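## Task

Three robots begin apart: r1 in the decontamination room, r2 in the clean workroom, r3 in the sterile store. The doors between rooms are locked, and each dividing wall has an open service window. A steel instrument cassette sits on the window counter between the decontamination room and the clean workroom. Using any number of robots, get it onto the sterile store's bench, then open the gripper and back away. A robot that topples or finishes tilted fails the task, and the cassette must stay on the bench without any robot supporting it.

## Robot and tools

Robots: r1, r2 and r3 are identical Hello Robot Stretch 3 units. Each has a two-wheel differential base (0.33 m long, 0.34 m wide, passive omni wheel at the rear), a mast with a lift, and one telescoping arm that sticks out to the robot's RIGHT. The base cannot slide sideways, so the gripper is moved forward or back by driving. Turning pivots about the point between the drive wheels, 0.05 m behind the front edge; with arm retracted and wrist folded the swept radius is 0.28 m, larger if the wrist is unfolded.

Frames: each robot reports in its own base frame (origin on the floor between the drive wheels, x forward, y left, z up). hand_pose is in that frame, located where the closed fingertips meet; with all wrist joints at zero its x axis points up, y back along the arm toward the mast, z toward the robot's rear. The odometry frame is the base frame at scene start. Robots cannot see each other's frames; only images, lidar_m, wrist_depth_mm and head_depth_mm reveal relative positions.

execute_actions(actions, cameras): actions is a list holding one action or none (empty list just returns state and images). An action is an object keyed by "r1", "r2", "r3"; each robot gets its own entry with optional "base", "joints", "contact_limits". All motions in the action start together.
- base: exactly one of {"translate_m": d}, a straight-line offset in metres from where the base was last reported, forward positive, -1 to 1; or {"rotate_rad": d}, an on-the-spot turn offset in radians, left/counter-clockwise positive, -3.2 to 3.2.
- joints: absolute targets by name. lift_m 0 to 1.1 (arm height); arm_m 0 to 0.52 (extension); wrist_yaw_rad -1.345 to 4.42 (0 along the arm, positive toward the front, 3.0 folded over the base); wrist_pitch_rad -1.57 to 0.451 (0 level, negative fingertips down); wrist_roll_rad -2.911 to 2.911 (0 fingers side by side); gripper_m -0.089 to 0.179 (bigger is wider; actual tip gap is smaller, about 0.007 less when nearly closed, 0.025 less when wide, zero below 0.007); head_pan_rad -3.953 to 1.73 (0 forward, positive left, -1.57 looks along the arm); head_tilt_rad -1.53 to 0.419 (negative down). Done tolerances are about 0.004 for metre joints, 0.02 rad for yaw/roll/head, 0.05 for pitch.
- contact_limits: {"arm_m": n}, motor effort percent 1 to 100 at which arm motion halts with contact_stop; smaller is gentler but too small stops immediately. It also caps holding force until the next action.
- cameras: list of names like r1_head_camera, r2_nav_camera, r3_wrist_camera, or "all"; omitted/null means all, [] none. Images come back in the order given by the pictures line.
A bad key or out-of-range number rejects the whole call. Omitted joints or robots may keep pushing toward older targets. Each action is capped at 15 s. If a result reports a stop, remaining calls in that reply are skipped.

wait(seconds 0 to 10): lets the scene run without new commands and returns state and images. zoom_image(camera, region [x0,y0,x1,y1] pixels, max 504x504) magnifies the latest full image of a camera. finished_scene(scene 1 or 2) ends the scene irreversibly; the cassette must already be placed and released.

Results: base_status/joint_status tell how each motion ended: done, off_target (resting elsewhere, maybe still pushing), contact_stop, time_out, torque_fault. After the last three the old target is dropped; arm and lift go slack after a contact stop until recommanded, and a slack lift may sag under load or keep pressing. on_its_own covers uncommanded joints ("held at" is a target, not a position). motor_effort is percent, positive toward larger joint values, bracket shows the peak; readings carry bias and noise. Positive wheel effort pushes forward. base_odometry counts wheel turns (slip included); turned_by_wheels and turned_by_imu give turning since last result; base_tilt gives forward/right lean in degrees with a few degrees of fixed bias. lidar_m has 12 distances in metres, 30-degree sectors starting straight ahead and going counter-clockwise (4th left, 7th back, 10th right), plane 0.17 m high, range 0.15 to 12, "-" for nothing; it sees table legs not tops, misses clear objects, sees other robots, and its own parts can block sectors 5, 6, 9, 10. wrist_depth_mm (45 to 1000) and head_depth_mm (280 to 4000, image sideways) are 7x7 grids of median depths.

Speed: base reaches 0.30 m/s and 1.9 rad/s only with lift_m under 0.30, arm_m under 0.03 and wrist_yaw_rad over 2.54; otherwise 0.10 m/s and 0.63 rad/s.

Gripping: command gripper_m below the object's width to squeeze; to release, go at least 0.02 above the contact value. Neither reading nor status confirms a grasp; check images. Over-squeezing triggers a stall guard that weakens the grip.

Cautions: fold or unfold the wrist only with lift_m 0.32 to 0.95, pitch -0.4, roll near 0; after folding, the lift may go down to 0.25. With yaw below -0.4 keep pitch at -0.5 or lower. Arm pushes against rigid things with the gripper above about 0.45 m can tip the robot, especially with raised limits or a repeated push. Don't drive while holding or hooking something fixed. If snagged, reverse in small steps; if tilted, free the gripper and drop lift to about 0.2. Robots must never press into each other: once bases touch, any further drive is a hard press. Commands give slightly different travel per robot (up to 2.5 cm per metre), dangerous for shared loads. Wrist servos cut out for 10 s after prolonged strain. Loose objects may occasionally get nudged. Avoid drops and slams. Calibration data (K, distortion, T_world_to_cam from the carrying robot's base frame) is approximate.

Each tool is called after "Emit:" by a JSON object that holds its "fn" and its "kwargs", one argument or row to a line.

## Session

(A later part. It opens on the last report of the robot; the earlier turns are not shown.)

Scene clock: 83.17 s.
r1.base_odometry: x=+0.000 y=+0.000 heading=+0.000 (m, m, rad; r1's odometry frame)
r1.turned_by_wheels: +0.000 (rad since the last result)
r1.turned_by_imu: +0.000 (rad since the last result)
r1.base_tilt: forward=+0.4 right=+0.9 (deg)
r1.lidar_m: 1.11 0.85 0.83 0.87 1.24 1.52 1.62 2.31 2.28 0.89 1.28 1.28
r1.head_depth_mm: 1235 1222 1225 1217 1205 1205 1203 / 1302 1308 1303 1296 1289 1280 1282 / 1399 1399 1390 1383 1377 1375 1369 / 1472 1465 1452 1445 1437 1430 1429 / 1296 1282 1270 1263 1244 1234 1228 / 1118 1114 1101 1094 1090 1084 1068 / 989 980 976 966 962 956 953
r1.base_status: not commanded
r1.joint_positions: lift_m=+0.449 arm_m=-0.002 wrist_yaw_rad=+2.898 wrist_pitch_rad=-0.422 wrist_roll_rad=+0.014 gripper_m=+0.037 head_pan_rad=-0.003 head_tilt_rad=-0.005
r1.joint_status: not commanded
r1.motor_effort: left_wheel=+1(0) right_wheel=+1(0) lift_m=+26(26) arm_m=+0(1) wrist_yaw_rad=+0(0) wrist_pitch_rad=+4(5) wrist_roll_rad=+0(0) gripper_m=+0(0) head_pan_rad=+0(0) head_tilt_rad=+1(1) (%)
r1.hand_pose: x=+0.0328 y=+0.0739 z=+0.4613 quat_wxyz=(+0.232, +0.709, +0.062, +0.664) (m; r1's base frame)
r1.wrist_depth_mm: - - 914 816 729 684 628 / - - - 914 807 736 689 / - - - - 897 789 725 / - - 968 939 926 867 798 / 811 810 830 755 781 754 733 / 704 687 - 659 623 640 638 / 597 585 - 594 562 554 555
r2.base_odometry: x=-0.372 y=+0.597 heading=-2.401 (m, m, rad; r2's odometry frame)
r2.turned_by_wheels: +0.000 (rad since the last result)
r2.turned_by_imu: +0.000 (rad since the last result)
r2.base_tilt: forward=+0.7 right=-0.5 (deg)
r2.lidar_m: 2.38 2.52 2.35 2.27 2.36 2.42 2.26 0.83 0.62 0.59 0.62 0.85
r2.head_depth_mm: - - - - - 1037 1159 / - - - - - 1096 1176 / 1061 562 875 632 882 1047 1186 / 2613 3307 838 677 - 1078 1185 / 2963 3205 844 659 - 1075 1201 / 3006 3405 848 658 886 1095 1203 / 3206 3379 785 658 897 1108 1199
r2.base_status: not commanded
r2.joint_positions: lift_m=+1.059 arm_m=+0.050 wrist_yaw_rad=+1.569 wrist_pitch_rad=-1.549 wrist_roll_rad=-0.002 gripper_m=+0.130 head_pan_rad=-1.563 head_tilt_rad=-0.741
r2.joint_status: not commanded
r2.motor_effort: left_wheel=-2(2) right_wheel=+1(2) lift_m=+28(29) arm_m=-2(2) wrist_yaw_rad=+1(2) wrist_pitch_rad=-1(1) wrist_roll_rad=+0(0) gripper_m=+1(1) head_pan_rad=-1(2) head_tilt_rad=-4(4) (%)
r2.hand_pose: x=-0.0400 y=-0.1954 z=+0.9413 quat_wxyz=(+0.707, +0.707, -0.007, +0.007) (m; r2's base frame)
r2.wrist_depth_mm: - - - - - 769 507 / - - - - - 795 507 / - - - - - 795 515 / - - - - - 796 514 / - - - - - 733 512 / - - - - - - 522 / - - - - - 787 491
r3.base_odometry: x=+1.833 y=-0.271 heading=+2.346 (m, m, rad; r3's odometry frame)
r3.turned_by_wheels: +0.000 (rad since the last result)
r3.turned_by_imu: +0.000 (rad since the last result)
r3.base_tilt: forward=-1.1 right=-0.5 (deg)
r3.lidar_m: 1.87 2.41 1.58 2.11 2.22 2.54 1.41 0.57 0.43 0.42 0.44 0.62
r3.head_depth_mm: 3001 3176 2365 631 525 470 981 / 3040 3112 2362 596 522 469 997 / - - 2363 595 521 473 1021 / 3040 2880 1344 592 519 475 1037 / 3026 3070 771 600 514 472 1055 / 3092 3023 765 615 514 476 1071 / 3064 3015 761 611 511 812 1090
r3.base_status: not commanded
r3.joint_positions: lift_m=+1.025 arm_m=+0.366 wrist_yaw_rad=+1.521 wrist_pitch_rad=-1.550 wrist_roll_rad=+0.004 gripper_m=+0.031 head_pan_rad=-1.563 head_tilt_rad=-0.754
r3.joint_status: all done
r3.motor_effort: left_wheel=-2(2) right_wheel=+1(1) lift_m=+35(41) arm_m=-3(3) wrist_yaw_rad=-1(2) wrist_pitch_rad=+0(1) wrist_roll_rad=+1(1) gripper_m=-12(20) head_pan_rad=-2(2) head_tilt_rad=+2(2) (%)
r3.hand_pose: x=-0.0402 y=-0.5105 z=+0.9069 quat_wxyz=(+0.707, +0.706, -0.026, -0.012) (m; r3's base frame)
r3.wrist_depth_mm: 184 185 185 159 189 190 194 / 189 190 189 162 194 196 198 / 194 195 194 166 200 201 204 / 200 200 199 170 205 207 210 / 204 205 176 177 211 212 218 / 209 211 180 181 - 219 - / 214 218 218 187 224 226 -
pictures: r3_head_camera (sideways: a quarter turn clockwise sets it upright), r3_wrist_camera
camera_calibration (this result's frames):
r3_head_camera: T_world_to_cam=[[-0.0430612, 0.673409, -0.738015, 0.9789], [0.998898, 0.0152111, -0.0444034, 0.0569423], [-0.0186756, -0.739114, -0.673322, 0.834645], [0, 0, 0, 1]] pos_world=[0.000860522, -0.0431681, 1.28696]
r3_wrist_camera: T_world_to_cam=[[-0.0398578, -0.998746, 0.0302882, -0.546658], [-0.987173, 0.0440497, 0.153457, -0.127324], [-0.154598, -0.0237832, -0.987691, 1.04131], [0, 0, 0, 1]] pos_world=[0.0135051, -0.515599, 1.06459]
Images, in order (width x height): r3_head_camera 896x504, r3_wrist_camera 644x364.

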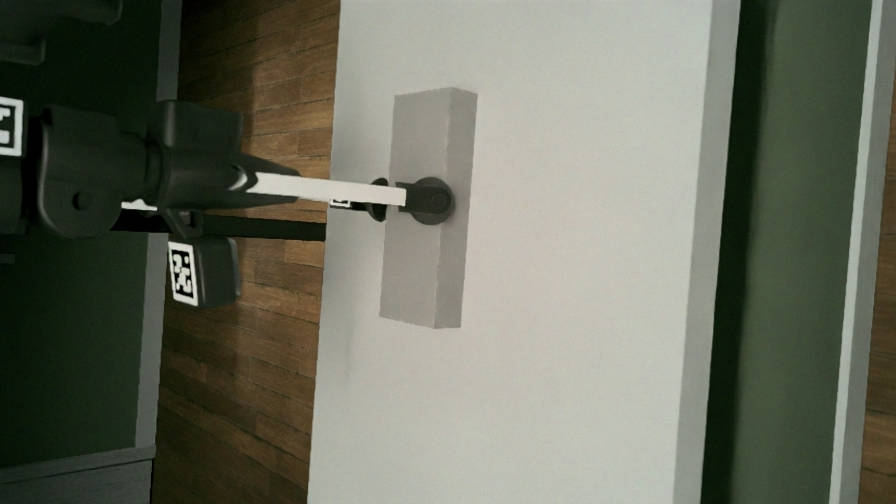

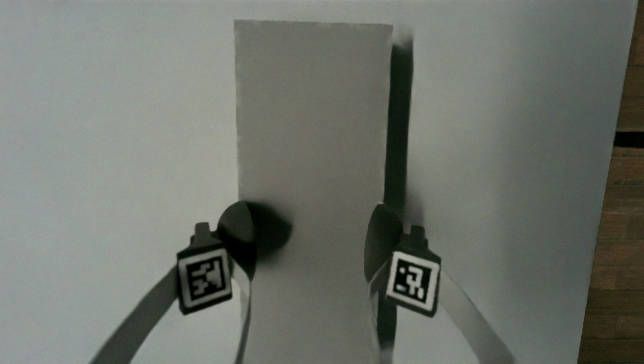

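Pads had jammed on the counter. Retry slightly higher.

Emit:
{"fn": "execute_actions", "kwargs": {
  "actions": [
    {"r3":{"joints":{"gripper_m":0.11}}}
  ],
  "cameras": []
}}

Emit:
{"fn": "execute_actions", "kwargs": {
  "actions": [
    {"r3":{"joints":{"lift_m":1.003}}}
  ],
  "cameras": []
}}

Emit:
{"fn": "execute_actions", "kwargs": {
  "actions": [
    {"r3":{"joints":{"gripper_m":0.0}}}
  ],
  "cameras": ["r3_wrist_camera"]
}}

Scene clock: 84.80 s.
r1.base_odometry: x=+0.000 y=+0.000 heading=+0.000 (m, m, rad; r1's odometry frame)
r1.turned_by_wheels: +0.000 (rad since the last result)
r1.turned_by_imu: +0.000 (rad since the last result)
r1.base_tilt: forward=+0.4 right=+0.9 (deg)
r1.lidar_m: 1.11 0.85 0.83 0.87 1.24 1.52 1.62 2.31 2.28 0.89 1.28 1.28
r1.head_depth_mm: 1231 1223 1223 1215 1212 1212 1209 / 1310 1306 1305 1292 1285 1280 1285 / 1399 1399 1386 1389 1385 1371 1372 / 1480 1472 1447 1452 1436 1430 1424 / 1296 1288 1270 1259 1250 1233 1225 / 1124 1110 1105 1087 1085 1078 1062 / 988 979 977 966 964 957 951
r1.base_status: not commanded
r1.joint_positions: lift_m=+0.449 arm_m=-0.002 wrist_yaw_rad=+2.898 wrist_pitch_rad=-0.422 wrist_roll_rad=+0.014 gripper_m=+0.037 head_pan_rad=-0.003 head_tilt_rad=-0.005
r1.joint_status: not commanded
r1.motor_effort: left_wheel=+0(0) right_wheel=+0(0) lift_m=+26(26) arm_m=+0(0) wrist_yaw_rad=+0(0) wrist_pitch_rad=+5(4) wrist_roll_rad=+0(0) gripper_m=+0(0) head_pan_rad=+0(0) head_tilt_rad=+0(1) (%)
r1.hand_pose: x=+0.0328 y=+0.0739 z=+0.4613 quat_wxyz=(+0.232, +0.709, +0.062, +0.664) (m; r1's base frame)
r1.wrist_depth_mm: - - 903 836 744 673 632 / - - - 904 832 736 680 / - - - - 903 812 731 / - - 969 969 919 862 796 / 824 802 814 768 773 733 737 / 700 685 - 680 630 635 637 / 593 580 - 580 563 553 549
r2.base_odometry: x=-0.372 y=+0.597 heading=-2.401 (m, m, rad; r2's odometry frame)
r2.turned_by_wheels: +0.000 (rad since the last result)
r2.turned_by_imu: +0.000 (rad since the last result)
r2.base_tilt: forward=+0.6 right=-0.6 (deg)
r2.lidar_m: 2.39 2.52 2.35 2.27 2.36 2.42 2.26 0.84 0.62 0.60 0.62 0.85
r2.head_depth_mm: - - - - - 1045 1158 / - - - - - 1091 1184 / 1061 560 873 634 883 1046 1178 / 2579 3284 835 674 - 1076 1194 / 3017 3260 844 656 - 1078 1196 / 2972 3359 844 657 885 1098 1205 / 3201 3423 785 663 895 1111 1205
r2.base_status: not commanded
r2.joint_positions: lift_m=+1.059 arm_m=+0.050 wrist_yaw_rad=+1.569 wrist_pitch_rad=-1.549 wrist_roll_rad=-0.002 gripper_m=+0.130 head_pan_rad=-1.563 head_tilt_rad=-0.741
r2.joint_status: not commanded
r2.motor_effort: left_wheel=-2(2) right_wheel=+1(2) lift_m=+29(29) arm_m=-2(3) wrist_yaw_rad=+1(1) wrist_pitch_rad=-1(2) wrist_roll_rad=+0(0) gripper_m=+0(0) head_pan_rad=-3(2) head_tilt_rad=-3(3) (%)
r2.hand_pose: x=-0.0400 y=-0.1954 z=+0.9413 quat_wxyz=(+0.707, +0.707, -0.007, +0.007) (m; r2's base frame)
r2.wrist_depth_mm: - - - - - 782 506 / - - - - - 788 515 / - - - - - 779 518 / - - - - - 797 505 / - - - - - 757 513 / - - - - - - 513 / - - - - - 798 496
r3.base_odometry: x=+1.833 y=-0.271 heading=+2.346 (m, m, rad; r3's odometry frame)
r3.turned_by_wheels: +0.000 (rad since the last result)
r3.turned_by_imu: +0.000 (rad since the last result)
r3.base_tilt: forward=-1.1 right=-0.6 (deg)
r3.lidar_m: 1.86 2.41 1.58 2.11 2.22 2.54 1.42 0.57 0.43 0.42 0.44 0.63
r3.head_depth_mm: 3027 3183 2388 632 526 470 978 / 3053 3074 2389 594 522 468 1004 / - - 2351 595 521 473 1023 / 3061 2886 1349 590 519 474 1041 / 3067 3114 771 602 518 472 1059 / 3049 3067 768 615 516 476 1069 / 3115 2994 758 611 513 808 1093
r3.base_status: not commanded
r3.joint_positions: lift_m=+1.025 arm_m=+0.366 wrist_yaw_rad=+1.521 wrist_pitch_rad=-1.550 wrist_roll_rad=+0.004 gripper_m=+0.110 head_pan_rad=-1.563 head_tilt_rad=-0.754
r3.joint_status: all done
r3.motor_effort: left_wheel=-2(2) right_wheel=+1(1) lift_m=+34(35) arm_m=-3(3) wrist_yaw_rad=-1(1) wrist_pitch_rad=+0(0) wrist_roll_rad=+1(1) gripper_m=+0(83) head_pan_rad=-2(2) head_tilt_rad=+2(2) (%)
r3.hand_pose: x=-0.0402 y=-0.5105 z=+0.9069 quat_wxyz=(+0.707, +0.706, -0.026, -0.012) (m; r3's base frame)
r3.wrist_depth_mm: 184 185 186 159 188 190 194 / 189 190 189 163 192 196 197 / 193 194 193 167 200 200 204 / 200 200 199 171 204 206 208 / 204 203 177 176 210 211 218 / 209 - 197 180 215 218 - / 213 217 216 186 224 225 -
pictures: none
No camera images: the call's "cameras" was empty. Leave "cameras" out to get every camera's image.

Scene clock: 85.73 s.
r1.base_odometry: x=+0.000 y=+0.000 heading=+0.000 (m, m, rad; r1's odometry frame)
r1.turned_by_wheels: +0.000 (rad since the last result)
r1.turned_by_imu: +0.000 (rad since the last result)
r1.base_tilt: forward=+0.5 right=+0.9 (deg)
r1.lidar_m: 1.11 0.85 0.83 0.87 1.24 1.52 1.62 2.30 2.27 0.89 1.29 1.28
r1.head_depth_mm: 1223 1224 1223 1214 1213 1203 1207 / 1316 1305 1296 1295 1292 1290 1282 / 1407 1405 1393 1394 1387 1380 1368 / 1477 1465 1456 1439 1434 1440 1425 / 1297 1288 1270 1262 1252 1233 1227 / 1122 1109 1095 1093 1087 1082 1075 / 984 985 974 966 959 955 948
r1.base_status: not commanded
r1.joint_positions: lift_m=+0.449 arm_m=-0.002 wrist_yaw_rad=+2.898 wrist_pitch_rad=-0.422 wrist_roll_rad=+0.014 gripper_m=+0.037 head_pan_rad=-0.003 head_tilt_rad=-0.005
r1.joint_status: not commanded
r1.motor_effort: left_wheel=+0(1) right_wheel=+1(1) lift_m=+26(26) arm_m=+0(0) wrist_yaw_rad=+0(0) wrist_pitch_rad=+5(5) wrist_roll_rad=+0(0) gripper_m=+0(0) head_pan_rad=+0(0) head_tilt_rad=+1(1) (%)
r1.hand_pose: x=+0.0328 y=+0.0739 z=+0.4613 quat_wxyz=(+0.232, +0.709, +0.062, +0.664) (m; r1's base frame)
r1.wrist_depth_mm: - - 918 815 750 682 624 / - - - 948 812 737 675 / - - - - 899 819 717 / - - 960 938 928 836 776 / 821 800 829 780 792 761 735 / 699 673 - 662 629 653 636 / 593 591 - 582 563 555 556
r2.base_odometry: x=-0.372 y=+0.597 heading=-2.401 (m, m, rad; r2's odometry frame)
r2.turned_by_wheels: +0.000 (rad since the last result)
r2.turned_by_imu: +0.000 (rad since the last result)
r2.base_tilt: forward=+0.6 right=-0.6 (deg)
r2.lidar_m: 2.38 2.52 2.36 2.27 2.36 2.42 2.26 0.84 0.62 0.59 0.62 0.85
r2.head_depth_mm: - - - - - 1038 1165 / - - - - - 1099 1175 / 487 581 873 634 879 1049 1179 / 2344 3253 839 675 - 1080 1191 / 3013 3306 842 658 - 1078 1205 / 3061 3352 845 661 882 1094 1203 / 3180 3381 785 659 897 1111 1205
r2.base_status: not commanded
r2.joint_positions: lift_m=+1.059 arm_m=+0.050 wrist_yaw_rad=+1.569 wrist_pitch_rad=-1.549 wrist_roll_rad=-0.002 gripper_m=+0.130 head_pan_rad=-1.563 head_tilt_rad=-0.741
r2.joint_status: not commanded
r2.motor_effort: left_wheel=-3(2) right_wheel=+2(1) lift_m=+28(29) arm_m=-3(2) wrist_yaw_rad=+1(1) wrist_pitch_rad=-1(2) wrist_roll_rad=+0(0) gripper_m=+1(1) head_pan_rad=-3(2) head_tilt_rad=-4(4) (%)
r2.hand_pose: x=-0.0400 y=-0.1954 z=+0.9413 quat_wxyz=(+0.707, +0.707, -0.007, +0.007) (m; r2's base frame)
r2.wrist_depth_mm: - - - - - 775 506 / - - - - - 791 508 / - - - - - 803 511 / - - - - - 792 519 / - - - - - 723 515 / - - - - - - 510 / - - - - - 785 492
r3.base_odometry: x=+1.833 y=-0.271 heading=+2.346 (m, m, rad; r3's odometry frame)
r3.turned_by_wheels: +0.000 (rad since the last result)
r3.turned_by_imu: +0.000 (rad since the last result)
r3.base_tilt: forward=-1.0 right=-0.6 (deg)
r3.lidar_m: 1.87 2.42 1.58 2.11 2.22 2.54 1.42 0.57 0.43 0.42 0.44 0.63
r3.head_depth_mm: - 3006 2414 632 525 470 981 / 3023 3177 2368 596 524 468 996 / - - 758 595 521 474 1020 / 3046 3236 1322 592 519 474 1034 / 3069 3080 772 598 517 472 1058 / 3067 3099 762 615 516 476 1076 / 3088 3017 760 612 512 806 1098
r3.base_status: not commanded
r3.joint_positions: lift_m=+1.003 arm_m=+0.366 wrist_yaw_rad=+1.521 wrist_pitch_rad=-1.550 wrist_roll_rad=+0.004 gripper_m=+0.110 head_pan_rad=-1.563 head_tilt_rad=-0.754
r3.joint_status: all done
r3.motor_effort: left_wheel=-2(2) right_wheel=+1(1) lift_m=+29(28) arm_m=-3(3) wrist_yaw_rad=-2(1) wrist_pitch_rad=+0(0) wrist_roll_rad=+1(1) gripper_m=+0(0) head_pan_rad=-2(2) head_tilt_rad=+3(3) (%)
r3.hand_pose: x=-0.0402 y=-0.5105 z=+0.8851 quat_wxyz=(+0.707, +0.706, -0.026, -0.012) (m; r3's base frame)
r3.wrist_depth_mm: 164 165 137 138 167 170 171 / 167 168 141 142 172 175 175 / 172 173 144 145 179 180 180 / 176 178 148 148 182 186 185 / 181 182 152 153 187 188 192 / 186 - 158 156 161 193 197 / 191 194 193 162 199 201 204
pictures: none
No camera images: the call's "cameras" was empty. Leave "cameras" out to get every camera's image.

Scene clock: 87.33 s.
r1.base_odometry: x=+0.000 y=+0.000 heading=+0.000 (m, m, rad; r1's odometry frame)
r1.turned_by_wheels: +0.000 (rad since the last result)
r1.turned_by_imu: +0.000 (rad since the last result)
r1.base_tilt: forward=+0.4 right=+1.0 (deg)
r1.lidar_m: 1.11 0.85 0.83 0.87 1.24 1.52 1.62 2.30 2.28 0.89 1.28 1.28
r1.head_depth_mm: 1233 1229 1216 1222 1210 1205 1199 / 1318 1310 1304 1298 1293 1290 1284 / 1405 1391 1385 1390 1373 1366 1360 / 1482 1460 1457 1444 1435 1430 1438 / 1298 1287 1274 1256 1247 1234 1221 / 1126 1110 1107 1094 1081 1078 1065 / 990 980 976 965 965 953 947
r1.base_status: not commanded
r1.joint_positions: lift_m=+0.449 arm_m=-0.002 wrist_yaw_rad=+2.898 wrist_pitch_rad=-0.422 wrist_roll_rad=+0.014 gripper_m=+0.037 head_pan_rad=-0.003 head_tilt_rad=-0.005
r1.joint_status: not commanded
r1.motor_effort: left_wheel=+1(0) right_wheel=+1(0) lift_m=+26(26) arm_m=+0(0) wrist_yaw_rad=+0(0) wrist_pitch_rad=+4(4) wrist_roll_rad=+0(0) gripper_m=+0(1) head_pan_rad=+0(0) head_tilt_rad=+1(2) (%)
r1.hand_pose: x=+0.0328 y=+0.0739 z=+0.4613 quat_wxyz=(+0.232, +0.709, +0.062, +0.664) (m; r1's base frame)
r1.wrist_depth_mm: - - 916 817 739 696 618 / - - - 908 820 737 674 / - - - - 910 787 730 / - - 942 966 922 833 777 / 828 801 813 762 784 739 725 / 683 687 - 650 621 649 629 / 589 584 - 583 566 553 549
r2.base_odometry: x=-0.372 y=+0.597 heading=-2.401 (m, m, rad; r2's odometry frame)
r2.turned_by_wheels: +0.000 (rad since the last result)
r2.turned_by_imu: +0.000 (rad since the last result)
r2.base_tilt: forward=+0.6 right=-0.6 (deg)
r2.lidar_m: 2.39 2.52 2.35 2.27 2.36 2.41 2.25 0.84 0.62 0.59 0.62 0.85
r2.head_depth_mm: - - - - - 1040 1162 / - - - - - 1090 1186 / 488 581 874 635 884 1050 1186 / 2378 3279 840 673 - 1082 1197 / 2955 3337 841 658 - 1075 1201 / 3035 3353 845 657 884 1098 1208 / 3126 3396 785 658 893 1110 1199
r2.base_status: not commanded
r2.joint_positions: lift_m=+1.059 arm_m=+0.050 wrist_yaw_rad=+1.569 wrist_pitch_rad=-1.549 wrist_roll_rad=-0.002 gripper_m=+0.130 head_pan_rad=-1.563 head_tilt_rad=-0.741
r2.joint_status: not commanded
r2.motor_effort: left_wheel=-2(3) right_wheel=+1(2) lift_m=+29(28) arm_m=-3(2) wrist_yaw_rad=+1(1) wrist_pitch_rad=-1(1) wrist_roll_rad=+0(0) gripper_m=+1(1) head_pan_rad=-2(2) head_tilt_rad=-4(3) (%)
r2.hand_pose: x=-0.0400 y=-0.1954 z=+0.9413 quat_wxyz=(+0.707, +0.707, -0.007, +0.007) (m; r2's base frame)
r2.wrist_depth_mm: - - - - - 772 504 / - - - - - 775 510 / - - - - - 774 510 / - - - - - 782 513 / - - - - - 722 509 / - - - - - - 516 / - - - - - 826 488
r3.base_odometry: x=+1.833 y=-0.271 heading=+2.346 (m, m, rad; r3's odometry frame)
r3.turned_by_wheels: +0.000 (rad since the last result)
r3.turned_by_imu: +0.000 (rad since the last result)
r3.base_tilt: forward=-1.1 right=-0.4 (deg)
r3.lidar_m: 1.87 2.41 1.58 2.11 2.21 2.54 1.42 0.57 0.43 0.42 0.44 0.62
r3.head_depth_mm: - 3045 2356 631 526 469 978 / 3026 3186 2351 595 523 468 999 / - - 753 594 521 473 1019 / 3033 3218 1330 590 518 474 1035 / 3025 3094 768 601 517 472 1055 / 3122 3045 765 615 514 475 1077 / 3120 3039 757 610 512 807 1084
r3.base_status: not commanded
r3.joint_positions: lift_m=+1.003 arm_m=+0.366 wrist_yaw_rad=+1.521 wrist_pitch_rad=-1.550 wrist_roll_rad=+0.004 gripper_m=+0.001 head_pan_rad=-1.563 head_tilt_rad=-0.754
r3.joint_status: all done
r3.motor_effort: left_wheel=-2(2) right_wheel=+1(1) lift_m=+31(30) arm_m=-3(3) wrist_yaw_rad=-1(0) wrist_pitch_rad=+0(0) wrist_roll_rad=+1(1) gripper_m=-27(100) head_pan_rad=-2(2) head_tilt_rad=+2(2) (%)
r3.hand_pose: x=-0.0401 y=-0.5105 z=+0.8851 quat_wxyz=(+0.707, +0.706, -0.026, -0.012) (m; r3's base frame)
r3.wrist_depth_mm: 163 165 138 137 167 170 172 / 168 169 141 140 172 174 176 / 172 174 145 145 177 179 181 / 176 179 150 149 182 185 186 / 181 182 151 153 171 189 191 / 187 187 156 156 158 195 197 / 192 194 192 161 199 200 202
pictures: r3_wrist_camera
camera_calibration (this result's frames):
r3_wrist_camera: T_world_to_cam=[[-0.0398725, -0.998746, 0.0302919, -0.546001], [-0.987231, 0.0440557, 0.15308, -0.12354], [-0.154222, -0.0238015, -0.987749, 1.0198], [0, 0, 0, 1]] pos_world=[0.0135428, -0.515601, 1.04276]
Images, in order (width x height): r3_wrist_camera 644x364.

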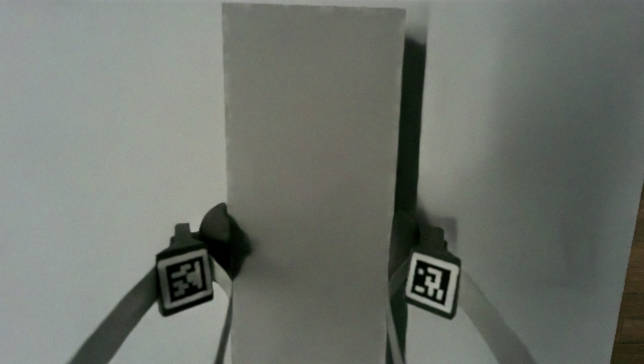

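Emit:
{"fn": "execute_actions", "kwargs": {
  "actions": [
    {"r3":{"joints":{"lift_m":1.012}}}
  ],
  "cameras": ["r3_wrist_camera","r3_head_camera"]
}}

Scene clock: 88.23 s.
r1.base_odometry: x=+0.000 y=+0.000 heading=+0.000 (m, m, rad; r1's odometry frame)
r1.turned_by_wheels: +0.000 (rad since the last result)
r1.turned_by_imu: +0.000 (rad since the last result)
r1.base_tilt: forward=+0.3 right=+0.9 (deg)
r1.lidar_m: 1.12 0.85 0.83 0.87 1.24 1.52 1.63 2.30 2.28 0.89 1.28 1.28
r1.head_depth_mm: 1233 1227 1226 1225 1222 1208 1205 / 1307 1301 1298 1295 1293 1293 1283 / 1395 1397 1388 1385 1366 1369 1375 / 1475 1458 1448 1446 1439 1435 1436 / 1297 1283 1269 1265 1247 1238 1222 / 1122 1119 1108 1103 1085 1080 1070 / 992 981 976 968 960 957 947
r1.base_status: not commanded
r1.joint_positions: lift_m=+0.449 arm_m=-0.002 wrist_yaw_rad=+2.898 wrist_pitch_rad=-0.422 wrist_roll_rad=+0.014 gripper_m=+0.037 head_pan_rad=-0.003 head_tilt_rad=-0.005
r1.joint_status: not commanded
r1.motor_effort: left_wheel=+0(1) right_wheel=+0(0) lift_m=+26(26) arm_m=+0(0) wrist_yaw_rad=+0(0) wrist_pitch_rad=+5(5) wrist_roll_rad=+0(0) gripper_m=+0(0) head_pan_rad=+0(0) head_tilt_rad=+1(1) (%)
r1.hand_pose: x=+0.0328 y=+0.0739 z=+0.4613 quat_wxyz=(+0.232, +0.709, +0.062, +0.664) (m; r1's base frame)
r1.wrist_depth_mm: - - 931 837 757 665 625 / - - - 907 824 738 692 / - - - - 866 814 726 / - - 953 948 925 830 794 / 811 797 809 785 778 749 728 / 694 683 - 654 636 637 629 / 603 598 - 587 565 550 557
r2.base_odometry: x=-0.372 y=+0.597 heading=-2.401 (m, m, rad; r2's odometry frame)
r2.turned_by_wheels: +0.000 (rad since the last result)
r2.turned_by_imu: +0.000 (rad since the last result)
r2.base_tilt: forward=+0.6 right=-0.4 (deg)
r2.lidar_m: 2.38 2.52 2.35 2.27 2.36 2.42 2.26 0.84 0.62 0.59 0.62 0.85
r2.head_depth_mm: - - - - - 1041 1166 / - - - - - 1097 1186 / 1057 572 876 635 883 1038 1181 / 2583 3309 839 675 - 1074 1186 / 3017 3198 842 656 - 1077 1203 / 3018 3322 844 659 884 1094 1204 / 3147 3358 785 660 892 1105 1204
r2.base_status: not commanded
r2.joint_positions: lift_m=+1.059 arm_m=+0.050 wrist_yaw_rad=+1.569 wrist_pitch_rad=-1.549 wrist_roll_rad=-0.002 gripper_m=+0.130 head_pan_rad=-1.563 head_tilt_rad=-0.741
r2.joint_status: not commanded
r2.motor_effort: left_wheel=-2(2) right_wheel=+1(1) lift_m=+28(28) arm_m=-2(3) wrist_yaw_rad=+1(1) wrist_pitch_rad=-1(1) wrist_roll_rad=+0(0) gripper_m=+1(1) head_pan_rad=-2(2) head_tilt_rad=-3(4) (%)
r2.hand_pose: x=-0.0400 y=-0.1954 z=+0.9413 quat_wxyz=(+0.707, +0.707, -0.007, +0.007) (m; r2's base frame)
r2.wrist_depth_mm: - - - - - 775 510 / - - - - - 780 510 / - - - - - 772 505 / - - - - - 799 521 / - - - - - 731 519 / - - - - - - 513 / - - - - - 814 489
r3.base_odometry: x=+1.833 y=-0.271 heading=+2.346 (m, m, rad; r3's odometry frame)
r3.turned_by_wheels: +0.000 (rad since the last result)
r3.turned_by_imu: +0.000 (rad since the last result)
r3.base_tilt: forward=-1.2 right=-0.4 (deg)
r3.lidar_m: 1.86 2.41 1.58 2.11 2.22 2.55 1.42 0.57 0.43 0.42 0.44 0.62
r3.head_depth_mm: - 3139 2382 632 526 470 982 / 2996 3203 2386 594 525 468 999 / - - 1570 591 522 473 1017 / 3032 3223 1352 591 519 474 1037 / 3058 3119 771 593 516 472 1054 / 3044 3071 763 615 512 475 1075 / 3078 3040 763 612 512 806 1093
r3.base_status: not commanded
r3.joint_positions: lift_m=+1.012 arm_m=+0.366 wrist_yaw_rad=+1.521 wrist_pitch_rad=-1.549 wrist_roll_rad=+0.004 gripper_m=+0.005 head_pan_rad=-1.563 head_tilt_rad=-0.754
r3.joint_status: all done
r3.motor_effort: left_wheel=-2(2) right_wheel=+1(1) lift_m=+38(39) arm_m=-3(3) wrist_yaw_rad=-1(1) wrist_pitch_rad=+0(1) wrist_roll_rad=+1(1) gripper_m=-26(28) head_pan_rad=-2(2) head_tilt_rad=+2(2) (%)
r3.hand_pose: x=-0.0398 y=-0.5106 z=+0.8938 quat_wxyz=(+0.707, +0.706, -0.027, -0.012) (m; r3's base frame)
r3.wrist_depth_mm: 172 172 138 138 176 178 178 / 176 177 142 141 181 182 185 / 180 181 145 145 186 188 190 / 185 186 149 149 191 193 194 / 191 192 151 153 175 197 201 / 196 196 157 157 159 204 207 / 201 203 201 162 208 209 213
pictures: r3_head_camera (sideways: a quarter turn clockwise sets it upright), r3_wrist_camera
camera_calibration (this result's frames):
r3_head_camera: T_world_to_cam=[[-0.043061, 0.673409, -0.738015, 0.978899], [0.998898, 0.0152109, -0.0444034, 0.0569423], [-0.0186758, -0.739114, -0.673322, 0.834645], [0, 0, 0, 1]] pos_world=[0.000860512, -0.0431681, 1.28696]
r3_wrist_camera: T_world_to_cam=[[-0.0399055, -0.998744, 0.0303023, -0.546277], [-0.987393, 0.0440646, 0.15203, -0.123665], [-0.153174, -0.0238534, -0.987911, 1.02859], [0, 0, 0, 1]] pos_world=[0.0136479, -0.515606, 1.05151]
Images, in order (width x height): r3_head_camera 896x504, r3_wrist_camera 644x364.

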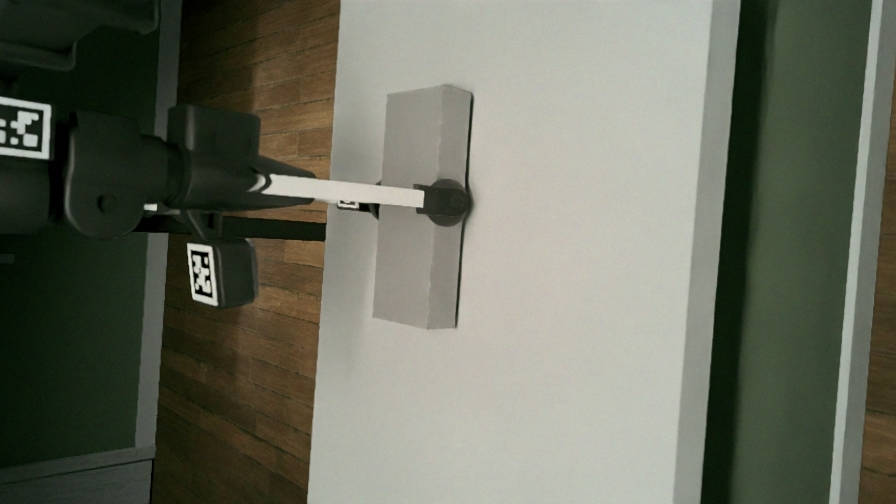

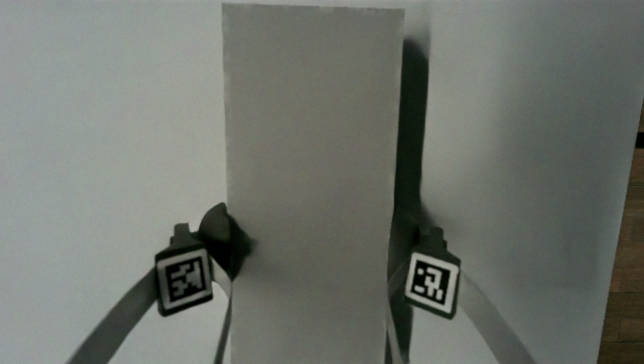

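Emit:
{"fn": "execute_actions", "kwargs": {
  "actions": [
    {"r3":{"joints":{"lift_m":1.03,"arm_m":0.17,"gripper_m":-0.05}}}
  ],
  "cameras": ["r3_wrist_camera"]
}}

Scene clock: 91.33 s.
r1.base_odometry: x=+0.000 y=+0.000 heading=+0.000 (m, m, rad; r1's odometry frame)
r1.turned_by_wheels: +0.000 (rad since the last result)
r1.turned_by_imu: +0.000 (rad since the last result)
r1.base_tilt: forward=+0.4 right=+0.9 (deg)
r1.lidar_m: 1.12 0.85 0.83 0.87 1.24 1.52 1.62 2.30 2.27 0.89 1.29 1.28
r1.head_depth_mm: 1230 1218 1217 1222 1212 1210 1203 / 1312 1306 1306 1301 1289 1282 1287 / 1409 1402 1386 1391 1381 1369 1366 / 1475 1471 1451 1445 1433 1442 1430 / 1290 1283 1269 1260 1248 1241 1233 / 1127 1114 1100 1091 1090 1076 1068 / 991 988 981 971 962 957 946
r1.base_status: not commanded
r1.joint_positions: lift_m=+0.449 arm_m=-0.002 wrist_yaw_rad=+2.898 wrist_pitch_rad=-0.422 wrist_roll_rad=+0.014 gripper_m=+0.037 head_pan_rad=-0.003 head_tilt_rad=-0.005
r1.joint_status: not commanded
r1.motor_effort: left_wheel=+1(1) right_wheel=+1(0) lift_m=+26(26) arm_m=-1(0) wrist_yaw_rad=+0(0) wrist_pitch_rad=+5(5) wrist_roll_rad=+0(0) gripper_m=+0(0) head_pan_rad=+0(0) head_tilt_rad=+2(1) (%)
r1.hand_pose: x=+0.0328 y=+0.0739 z=+0.4613 quat_wxyz=(+0.232, +0.709, +0.062, +0.664) (m; r1's base frame)
r1.wrist_depth_mm: - - 939 841 748 680 625 / - - - 904 811 725 667 / - - - - 909 799 727 / - - 965 937 938 840 773 / 824 799 822 769 799 750 735 / 698 672 - 656 636 652 623 / 597 584 - 585 567 561 552
r2.base_odometry: x=-0.372 y=+0.597 heading=-2.401 (m, m, rad; r2's odometry frame)
r2.turned_by_wheels: +0.000 (rad since the last result)
r2.turned_by_imu: +0.001 (rad since the last result)
r2.base_tilt: forward=+0.6 right=-0.5 (deg)
r2.lidar_m: 2.39 2.51 2.35 2.27 2.37 2.42 2.26 0.84 0.62 0.60 0.62 0.85
r2.head_depth_mm: - - - - - 1043 1167 / - - - - - 1096 1175 / 690 1175 806 633 882 1048 1191 / 2951 3304 811 676 - 1083 1193 / 3013 3270 841 657 - 1083 1206 / 3002 3383 847 659 881 1093 1203 / 3136 3320 783 662 895 1114 1205
r2.base_status: not commanded
r2.joint_positions: lift_m=+1.059 arm_m=+0.050 wrist_yaw_rad=+1.569 wrist_pitch_rad=-1.549 wrist_roll_rad=-0.002 gripper_m=+0.130 head_pan_rad=-1.563 head_tilt_rad=-0.741
r2.joint_status: not commanded
r2.motor_effort: left_wheel=-3(2) right_wheel=+1(1) lift_m=+28(28) arm_m=-2(2) wrist_yaw_rad=+1(2) wrist_pitch_rad=-1(1) wrist_roll_rad=+0(0) gripper_m=+0(1) head_pan_rad=-2(2) head_tilt_rad=-4(4) (%)
r2.hand_pose: x=-0.0400 y=-0.1954 z=+0.9413 quat_wxyz=(+0.707, +0.707, -0.007, +0.007) (m; r2's base frame)
r2.wrist_depth_mm: - - - - - 786 503 / - - - - - 776 506 / - - - - - 806 513 / - - - - - 795 518 / - - - - - 749 515 / - - - - - - 513 / - - - - - 808 493
r3.base_odometry: x=+1.833 y=-0.271 heading=+2.346 (m, m, rad; r3's odometry frame)
r3.turned_by_wheels: +0.000 (rad since the last result)
r3.turned_by_imu: +0.001 (rad since the last result)
r3.base_tilt: forward=-1.0 right=-0.5 (deg)
r3.lidar_m: 1.87 2.41 1.58 2.11 2.22 2.55 1.42 0.57 0.43 0.42 0.44 0.62
r3.head_depth_mm: - 3105 2448 632 514 463 980 / - - - 609 448 467 997 / - - - 615 447 472 1014 / 3028 3084 2416 606 445 463 1034 / 3045 3097 2434 605 442 472 1057 / 3070 3074 766 615 514 476 1071 / 3075 3022 758 612 512 808 1094
r3.base_status: not commanded
r3.joint_positions: lift_m=+1.030 arm_m=+0.170 wrist_yaw_rad=+1.521 wrist_pitch_rad=-1.548 wrist_roll_rad=+0.004 gripper_m=-0.040 head_pan_rad=-1.563 head_tilt_rad=-0.754
r3.joint_status: gripper_m off_target (ended at -0.040, target -0.050); the others done
r3.on_its_own: gripper_m is held at -0.042, not at your -0.050, by its stall guard, which is still easing
r3.motor_effort: left_wheel=-2(2) right_wheel=+1(1) lift_m=+38(42) arm_m=-4(4) wrist_yaw_rad=-1(1) wrist_pitch_rad=+0(1) wrist_roll_rad=+1(1) gripper_m=-40(100) head_pan_rad=-2(2) head_tilt_rad=+2(2) (%)
r3.hand_pose: x=-0.0397 y=-0.3146 z=+0.9118 quat_wxyz=(+0.707, +0.706, -0.027, -0.011) (m; r3's base frame)
r3.wrist_depth_mm: - 976 136 137 194 196 197 / - - 140 140 199 201 202 / - - 143 143 204 206 206 / - - 146 147 210 213 215 / - - 150 151 183 218 219 / - - 154 155 157 224 226 / - - 161 160 228 231 234
pictures: r3_wrist_camera
camera_calibration (this result's frames):
r3_wrist_camera: T_world_to_cam=[[-0.0399159, -0.998743, 0.0303053, -0.351123], [-0.98744, 0.0440679, 0.151721, -0.134676], [-0.152866, -0.0238686, -0.987959, 1.05111], [0, 0, 0, 1]] pos_world=[0.0136787, -0.319658, 1.06953]
Images, in order (width x height): r3_wrist_camera 644x364.

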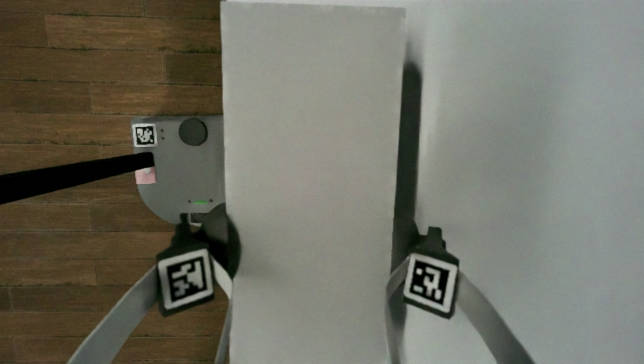

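Emit:
{"fn": "execute_actions", "kwargs": {
  "actions": [
    {"r3":{"base":{"rotate_rad":1.53},"joints":{"head_pan_rad":0,"head_tilt_rad":-0.8}}}
  ],
  "cameras": []
}}

Emit:
{"fn": "execute_actions", "kwargs": {
  "actions": [
    {"r3":{"base":{"translate_m":0.95},"joints":{"gripper_m":-0.08,"arm_m":0.5,"lift_m":0.98}}}
  ],
  "cameras": ["r3_nav_camera","r3_wrist_camera"]
}}

Scene clock: 94.90 s.
r1.base_odometry: x=+0.000 y=+0.000 heading=+0.000 (m, m, rad; r1's odometry frame)
r1.turned_by_wheels: +0.000 (rad since the last result)
r1.turned_by_imu: +0.000 (rad since the last result)
r1.base_tilt: forward=+0.4 right=+1.0 (deg)
r1.lidar_m: 1.11 0.85 0.83 0.87 1.24 1.52 1.62 2.31 2.28 0.89 1.28 1.28
r1.head_depth_mm: 1225 1220 1225 1211 1208 1208 1203 / 1310 1304 1299 1290 1295 1282 1284 / 1396 1401 1390 1388 1390 1381 1373 / 1482 1467 1459 1444 1445 1440 1425 / 1298 1289 1280 1259 1256 1242 1233 / 1124 1116 1103 1099 1089 1076 1071 / 989 984 978 963 959 956 950
r1.base_status: not commanded
r1.joint_positions: lift_m=+0.449 arm_m=-0.002 wrist_yaw_rad=+2.898 wrist_pitch_rad=-0.422 wrist_roll_rad=+0.014 gripper_m=+0.037 head_pan_rad=-0.003 head_tilt_rad=-0.005
r1.joint_status: not commanded
r1.motor_effort: left_wheel=+0(1) right_wheel=+1(1) lift_m=+26(26) arm_m=-1(0) wrist_yaw_rad=+0(0) wrist_pitch_rad=+4(5) wrist_roll_rad=+0(0) gripper_m=+0(0) head_pan_rad=+0(0) head_tilt_rad=+1(1) (%)
r1.hand_pose: x=+0.0328 y=+0.0739 z=+0.4613 quat_wxyz=(+0.232, +0.709, +0.062, +0.664) (m; r1's base frame)
r1.wrist_depth_mm: - - 909 832 749 688 638 / - - - 917 794 727 667 / - - - - 881 791 720 / - - 958 963 906 864 785 / 826 816 830 786 801 758 734 / 698 694 - 660 626 642 621 / 593 594 - 592 574 565 554
r2.base_odometry: x=-0.372 y=+0.597 heading=-2.401 (m, m, rad; r2's odometry frame)
r2.turned_by_wheels: +0.000 (rad since the last result)
r2.turned_by_imu: +0.001 (rad since the last result)
r2.base_tilt: forward=+0.7 right=-0.5 (deg)
r2.lidar_m: 2.39 2.51 2.35 2.27 2.36 2.42 2.25 0.83 0.61 0.59 0.62 0.85
r2.head_depth_mm: - - - - - 1041 1166 / - - - - - 1098 1176 / 2992 3304 875 635 884 1040 1186 / 2340 3166 839 676 - 1073 1185 / 2965 3280 842 657 - 1084 1197 / 3041 3399 847 659 882 1097 1206 / 3227 3420 781 661 893 1114 1206
r2.base_status: not commanded
r2.joint_positions: lift_m=+1.059 arm_m=+0.050 wrist_yaw_rad=+1.569 wrist_pitch_rad=-1.549 wrist_roll_rad=-0.002 gripper_m=+0.130 head_pan_rad=-1.563 head_tilt_rad=-0.741
r2.joint_status: not commanded
r2.motor_effort: left_wheel=-2(2) right_wheel=+2(1) lift_m=+29(28) arm_m=-2(2) wrist_yaw_rad=+1(1) wrist_pitch_rad=-1(2) wrist_roll_rad=+0(0) gripper_m=+1(1) head_pan_rad=-2(1) head_tilt_rad=-3(4) (%)
r2.hand_pose: x=-0.0400 y=-0.1954 z=+0.9413 quat_wxyz=(+0.707, +0.707, -0.007, +0.007) (m; r2's base frame)
r2.wrist_depth_mm: - - - - - 772 518 / - - - - - 782 509 / - - - - - 769 519 / - - - - - 790 513 / - - - - - 723 511 / - - - - - - 517 / - - - - - 810 490
r3.base_odometry: x=+1.833 y=-0.271 heading=-2.407 (m, m, rad; r3's odometry frame)
r3.turned_by_wheels: +1.530 (rad since the last result)
r3.turned_by_imu: +1.547 (rad since the last result)
r3.base_tilt: forward=-1.1 right=-0.4 (deg)
r3.lidar_m: 2.11 1.67 2.56 1.56 0.59 0.44 0.42 0.44 0.60 1.66 2.38 1.58
r3.head_depth_mm: 1681 2165 2278 1848 1565 1342 1180 / 1691 2216 2252 1830 1542 1336 1177 / 1661 2235 2229 1816 1543 1331 1175 / 1633 2343 2208 1822 1522 1331 1175 / 1622 2375 2216 1798 1543 1332 1167 / 1601 2263 2160 1792 1530 1318 1169 / 1579 2266 2170 1783 1519 1313 1154
r3.base_status: done
r3.joint_positions: lift_m=+1.030 arm_m=+0.170 wrist_yaw_rad=+1.521 wrist_pitch_rad=-1.546 wrist_roll_rad=+0.004 gripper_m=-0.020 head_pan_rad=-0.007 head_tilt_rad=-0.790
r3.joint_status: all done
r3.on_its_own: gripper_m is held at -0.022, not at your -0.050, by its stall guard, which is still easing
r3.motor_effort: left_wheel=-2(6) right_wheel=+2(6) lift_m=+38(39) arm_m=-4(4) wrist_yaw_rad=-1(0) wrist_pitch_rad=-1(1) wrist_roll_rad=+1(1) gripper_m=-34(40) head_pan_rad=+3(31) head_tilt_rad=-8(14) (%)
r3.hand_pose: x=-0.0392 y=-0.3146 z=+0.9118 quat_wxyz=(+0.707, +0.706, -0.027, -0.011) (m; r3's base frame)
r3.wrist_depth_mm: 992 968 137 137 - - - / - - 140 140 - - - / - - 143 145 - - - / - - 147 147 - - - / - - 151 152 - - - / 947 982 156 157 158 921 950 / 695 692 397 160 670 661 670
pictures: none
No camera images: the call's "cameras" was empty. Leave "cameras" out to get every camera's image.

Scene clock: 105.47 s.
r1.base_odometry: x=+0.000 y=+0.000 heading=+0.000 (m, m, rad; r1's odometry frame)
r1.turned_by_wheels: +0.000 (rad since the last result)
r1.turned_by_imu: +0.000 (rad since the last result)
r1.base_tilt: forward=+0.3 right=+1.0 (deg)
r1.lidar_m: 1.11 0.85 0.83 0.87 1.24 1.52 1.62 2.31 2.28 0.89 1.28 1.28
r1.head_depth_mm: 1228 1225 1220 1213 1218 1211 1212 / 1308 1303 1298 1299 1294 1285 1281 / 1416 1404 1387 1386 1377 1380 1368 / 1479 1471 1456 1436 1438 1436 1428 / 1287 1286 1275 1260 1247 1240 1226 / 1122 1113 1102 1101 1083 1077 1072 / 992 977 976 971 964 957 950
r1.base_status: not commanded
r1.joint_positions: lift_m=+0.449 arm_m=-0.002 wrist_yaw_rad=+2.898 wrist_pitch_rad=-0.422 wrist_roll_rad=+0.014 gripper_m=+0.037 head_pan_rad=-0.003 head_tilt_rad=-0.005
r1.joint_status: not commanded
r1.motor_effort: left_wheel=+1(1) right_wheel=-1(1) lift_m=+26(26) arm_m=+0(0) wrist_yaw_rad=+0(0) wrist_pitch_rad=+5(5) wrist_roll_rad=+0(0) gripper_m=+0(0) head_pan_rad=+0(1) head_tilt_rad=+1(0) (%)
r1.hand_pose: x=+0.0328 y=+0.0739 z=+0.4613 quat_wxyz=(+0.232, +0.709, +0.062, +0.664) (m; r1's base frame)
r1.wrist_depth_mm: - - 905 826 754 681 625 / - - - 914 808 721 684 / - - - - 873 807 723 / - - 963 943 912 847 788 / 827 804 810 781 773 766 725 / 695 683 - 657 634 636 637 / 596 583 - 586 573 557 547
r2.base_odometry: x=-0.372 y=+0.597 heading=-2.401 (m, m, rad; r2's odometry frame)
r2.turned_by_wheels: +0.000 (rad since the last result)
r2.turned_by_imu: +0.002 (rad since the last result)
r2.base_tilt: forward=+0.8 right=-0.5 (deg)
r2.lidar_m: 2.39 2.53 2.35 2.27 2.36 2.42 2.26 0.84 0.61 0.59 0.62 0.85
r2.head_depth_mm: - - - - - 1044 1164 / - - - - - 1106 1178 / 2960 3314 876 633 883 1041 1178 / 2594 3187 842 676 - 1083 1200 / 2992 3208 841 659 - 1079 1204 / 3011 3392 842 658 885 1100 1203 / 3204 3419 780 658 896 1105 1206
r2.base_status: not commanded
r2.joint_positions: lift_m=+1.059 arm_m=+0.050 wrist_yaw_rad=+1.569 wrist_pitch_rad=-1.549 wrist_roll_rad=-0.002 gripper_m=+0.130 head_pan_rad=-1.563 head_tilt_rad=-0.741
r2.joint_status: not commanded
r2.motor_effort: left_wheel=-3(2) right_wheel=+2(1) lift_m=+29(29) arm_m=-2(2) wrist_yaw_rad=+1(1) wrist_pitch_rad=-1(1) wrist_roll_rad=+0(1) gripper_m=+1(0) head_pan_rad=-2(2) head_tilt_rad=-4(3) (%)
r2.hand_pose: x=-0.0400 y=-0.1954 z=+0.9413 quat_wxyz=(+0.707, +0.707, -0.007, +0.007) (m; r2's base frame)
r2.wrist_depth_mm: - - - - - 785 512 / - - - - - 797 517 / - - - - - 791 517 / - - - - - 791 510 / - - - - - 718 517 / - - - - - - 516 / - - - - - 787 495
r3.base_odometry: x=+1.127 y=-0.907 heading=-2.408 (m, m, rad; r3's odometry frame)
r3.turned_by_wheels: +0.000 (rad since the last result)
r3.turned_by_imu: +0.003 (rad since the last result)
r3.base_tilt: forward=-1.0 right=-0.4 (deg)
r3.lidar_m: 1.16 1.21 0.92 2.47 1.92 1.43 1.37 1.43 1.95 2.31 0.80 1.19
r3.head_depth_mm: 1255 1193 924 753 1487 1335 1193 / 1278 1200 919 749 1473 1340 1177 / 1268 1180 918 746 1465 1328 1172 / 1265 1173 910 739 1464 1328 1161 / 1269 1162 900 736 1463 1332 1167 / 1289 1153 899 733 1480 1315 1161 / 1284 1139 892 730 1498 1312 1160
r3.base_status: done
r3.joint_positions: lift_m=+0.980 arm_m=+0.500 wrist_yaw_rad=+1.520 wrist_pitch_rad=-1.546 wrist_roll_rad=+0.004 gripper_m=-0.024 head_pan_rad=-0.007 head_tilt_rad=-0.790
r3.joint_status: gripper_m off_target (ended at -0.024, target -0.080); the others done
r3.on_its_own: gripper_m is held at -0.026, not at your -0.080, by its stall guard, which is still easing
r3.motor_effort: left_wheel=-3(3) right_wheel=+2(7) lift_m=+32(31) arm_m=+3(3) wrist_yaw_rad=-1(2) wrist_pitch_rad=-1(1) wrist_roll_rad=+1(1) gripper_m=-36(100) head_pan_rad=+3(3) head_tilt_rad=-7(7) (%)
r3.hand_pose: x=-0.0392 y=-0.6440 z=+0.8620 quat_wxyz=(+0.707, +0.706, -0.028, -0.011) (m; r3's base frame)
r3.wrist_depth_mm: 936 922 138 137 962 978 - / 924 - 141 141 - - - / - - 144 145 - - - / - - 149 149 - - - / - - 151 152 - - - / - - 156 156 158 - - / - - - 161 - - -
pictures: r3_nav_camera (sideways: a quarter turn counterclockwise sets it upright), r3_wrist_camera
camera_calibration (this result's frames):
r3_nav_camera: T_world_to_cam=[[0.725021, -0.0535613, 0.686641, -0.850884], [-0.0466793, -0.9985, -0.0285994, 0.0862949], [0.687143, -0.0113167, -0.726434, 0.902221], [0, 0, 0, 1]] pos_world=[0.000982474, 0.0508012, 1.24212]
r3_wrist_camera: T_world_to_cam=[[-0.0408966, -0.998703, 0.0303263, -0.678569], [-0.987714, 0.044991, 0.149657, -0.109713], [-0.150828, -0.0238332, -0.988273, 0.994491], [0, 0, 0, 1]] pos_world=[0.0138811, -0.649051, 1.01983]
Images, in order (width x height): r3_nav_camera 672x504, r3_wrist_camera 644x364.

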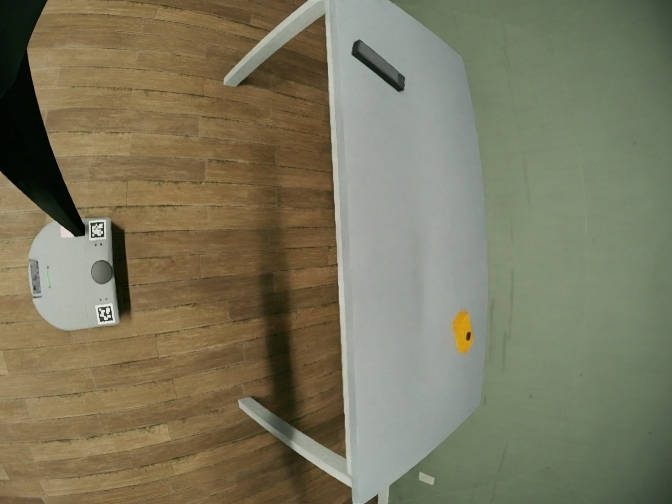

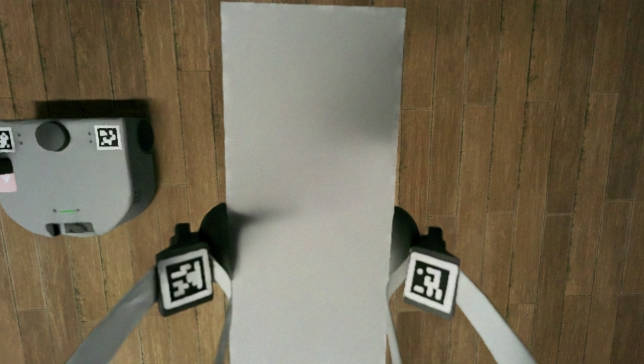

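Emit:
{"fn": "execute_actions", "kwargs": {
  "actions": [
    {"r3":{"base":{"rotate_rad":1.57},"joints":{"gripper_m":-0.07,"head_pan_rad":-1.57,"head_tilt_rad":-0.8}}}
  ],
  "cameras": ["r3_wrist_camera","r3_nav_camera"]
}}

Scene clock: 109.87 s.
r1.base_odometry: x=+0.000 y=+0.000 heading=+0.000 (m, m, rad; r1's odometry frame)
r1.turned_by_wheels: +0.000 (rad since the last result)
r1.turned_by_imu: +0.000 (rad since the last result)
r1.base_tilt: forward=+0.3 right=+1.0 (deg)
r1.lidar_m: 1.12 0.85 0.83 0.87 1.24 1.52 1.62 2.31 2.28 0.89 1.28 1.28
r1.head_depth_mm: 1230 1229 1218 1217 1212 1208 1204 / 1312 1302 1297 1296 1286 1293 1290 / 1394 1405 1387 1383 1386 1375 1365 / 1487 1463 1451 1447 1441 1434 1429 / 1294 1282 1269 1257 1246 1241 1227 / 1124 1111 1104 1098 1086 1078 1073 / 989 979 974 970 963 959 950
r1.base_status: not commanded
r1.joint_positions: lift_m=+0.449 arm_m=-0.002 wrist_yaw_rad=+2.898 wrist_pitch_rad=-0.422 wrist_roll_rad=+0.014 gripper_m=+0.037 head_pan_rad=-0.003 head_tilt_rad=-0.005
r1.joint_status: not commanded
r1.motor_effort: left_wheel=+1(1) right_wheel=+0(0) lift_m=+26(26) arm_m=-1(1) wrist_yaw_rad=+0(0) wrist_pitch_rad=+5(4) wrist_roll_rad=+0(0) gripper_m=+0(0) head_pan_rad=+0(0) head_tilt_rad=+0(1) (%)
r1.hand_pose: x=+0.0328 y=+0.0739 z=+0.4613 quat_wxyz=(+0.232, +0.709, +0.062, +0.664) (m; r1's base frame)
r1.wrist_depth_mm: - - 915 821 745 691 623 / - - - 903 816 754 667 / - - - - 932 790 739 / - - 991 958 919 845 785 / 822 820 819 780 803 761 745 / 689 682 - 656 633 646 630 / 589 591 - 578 560 563 553
r2.base_odometry: x=-0.372 y=+0.597 heading=-2.401 (m, m, rad; r2's odometry frame)
r2.turned_by_wheels: +0.000 (rad since the last result)
r2.turned_by_imu: +0.001 (rad since the last result)
r2.base_tilt: forward=+0.7 right=-0.6 (deg)
r2.lidar_m: 2.39 2.52 2.35 2.27 2.36 2.42 2.26 0.84 0.61 0.59 0.62 0.85
r2.head_depth_mm: - - - - - 1050 1170 / - - - - - 1099 1189 / 2721 3271 868 632 886 1047 1182 / 3032 3296 836 677 - 1074 1191 / 2981 3309 842 657 - 1078 1207 / 3017 3413 845 659 884 1094 1197 / 3159 3386 783 659 896 1108 1209
r2.base_status: not commanded
r2.joint_positions: lift_m=+1.059 arm_m=+0.050 wrist_yaw_rad=+1.569 wrist_pitch_rad=-1.549 wrist_roll_rad=-0.002 gripper_m=+0.130 head_pan_rad=-1.563 head_tilt_rad=-0.741
r2.joint_status: not commanded
r2.motor_effort: left_wheel=-2(2) right_wheel=+1(2) lift_m=+28(29) arm_m=-2(2) wrist_yaw_rad=+1(1) wrist_pitch_rad=-1(1) wrist_roll_rad=+0(0) gripper_m=+1(1) head_pan_rad=-2(2) head_tilt_rad=-4(3) (%)
r2.hand_pose: x=-0.0400 y=-0.1954 z=+0.9413 quat_wxyz=(+0.707, +0.707, -0.007, +0.007) (m; r2's base frame)
r2.wrist_depth_mm: - - - - - 759 515 / - - - - - 787 514 / - - - - - 792 511 / - - - - - 822 518 / - - - - - 734 502 / - - - - - - 514 / - - - - - 805 490
r3.base_odometry: x=+1.127 y=-0.907 heading=-0.838 (m, m, rad; r3's odometry frame)
r3.turned_by_wheels: +1.570 (rad since the last result)
r3.turned_by_imu: +1.588 (rad since the last result)
r3.base_tilt: forward=-1.2 right=-0.5 (deg)
r3.lidar_m: 2.47 1.91 1.42 1.38 1.44 1.98 2.31 0.80 1.19 1.16 1.21 0.93
r3.head_depth_mm: - 1150 926 754 1484 1339 1181 / 1290 1192 918 749 1489 1333 1173 / - 1091 833 742 1477 1333 1170 / 1279 1124 737 741 1494 1321 1169 / 1273 1161 874 737 1490 1320 1169 / 1291 1154 894 734 1485 1320 1162 / 1298 1137 892 727 1487 1311 1160
r3.base_status: done
r3.joint_positions: lift_m=+0.980 arm_m=+0.500 wrist_yaw_rad=+1.520 wrist_pitch_rad=-1.545 wrist_roll_rad=+0.004 gripper_m=-0.055 head_pan_rad=-1.563 head_tilt_rad=-0.790
r3.joint_status: gripper_m off_target (ended at -0.055, target -0.070); the others done
r3.on_its_own: gripper_m is held at -0.057, not at your -0.070, by its stall guard, which is still easing
r3.motor_effort: left_wheel=-2(8) right_wheel=+2(11) lift_m=+31(31) arm_m=+3(3) wrist_yaw_rad=+0(0) wrist_pitch_rad=-2(2) wrist_roll_rad=+1(0) gripper_m=-45(100) head_pan_rad=-2(34) head_tilt_rad=-7(7) (%)
r3.hand_pose: x=-0.0388 y=-0.6440 z=+0.8619 quat_wxyz=(+0.707, +0.706, -0.028, -0.010) (m; r3's base frame)
r3.wrist_depth_mm: 908 239 135 134 241 245 246 / 968 245 139 139 246 252 254 / 981 250 142 142 255 255 260 / - 254 147 146 262 262 265 / - 263 149 151 209 273 275 / - 268 154 155 156 279 281 / - 281 160 158 286 292 289
pictures: r3_nav_camera (sideways: a quarter turn counterclockwise sets it upright), r3_wrist_camera
camera_calibration (this result's frames):
r3_nav_camera: T_world_to_cam=[[-0.0427979, -0.725771, 0.686604, -0.846152], [-0.999083, 0.0318607, -0.0285974, 0.092102], [-0.0011205, -0.687198, -0.726469, 0.906464], [0, 0, 0, 1]] pos_world=[0.0568197, 0.00587375, 1.24212]
r3_wrist_camera: T_world_to_cam=[[-0.0409124, -0.998702, 0.0303446, -0.678629], [-0.987982, 0.0449666, 0.147885, -0.107749], [-0.149057, -0.0239296, -0.988539, 0.994764], [0, 0, 0, 1]] pos_world=[0.0140583, -0.649098, 1.01989]
Images, in order (width x height): r3_nav_camera 672x504, r3_wrist_camera 644x364.

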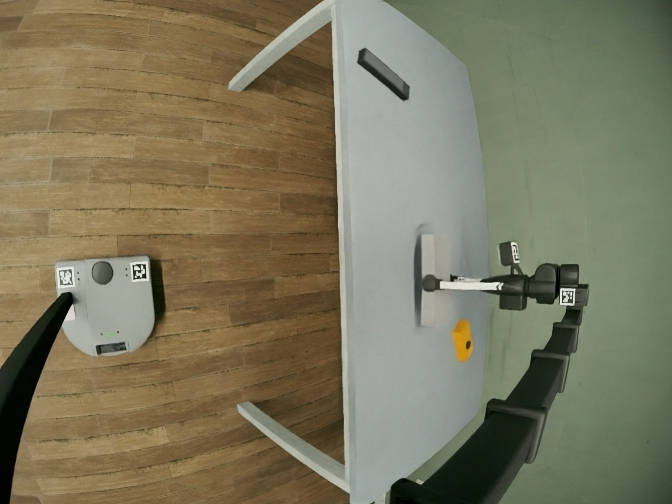

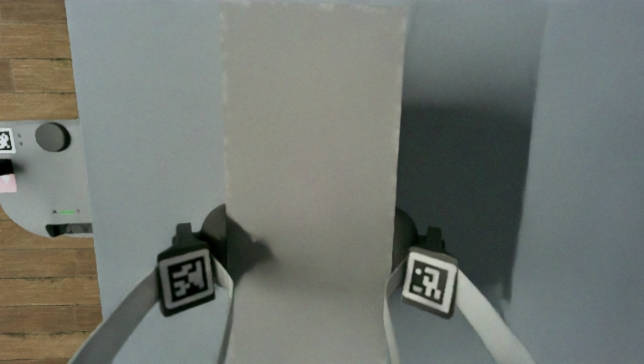

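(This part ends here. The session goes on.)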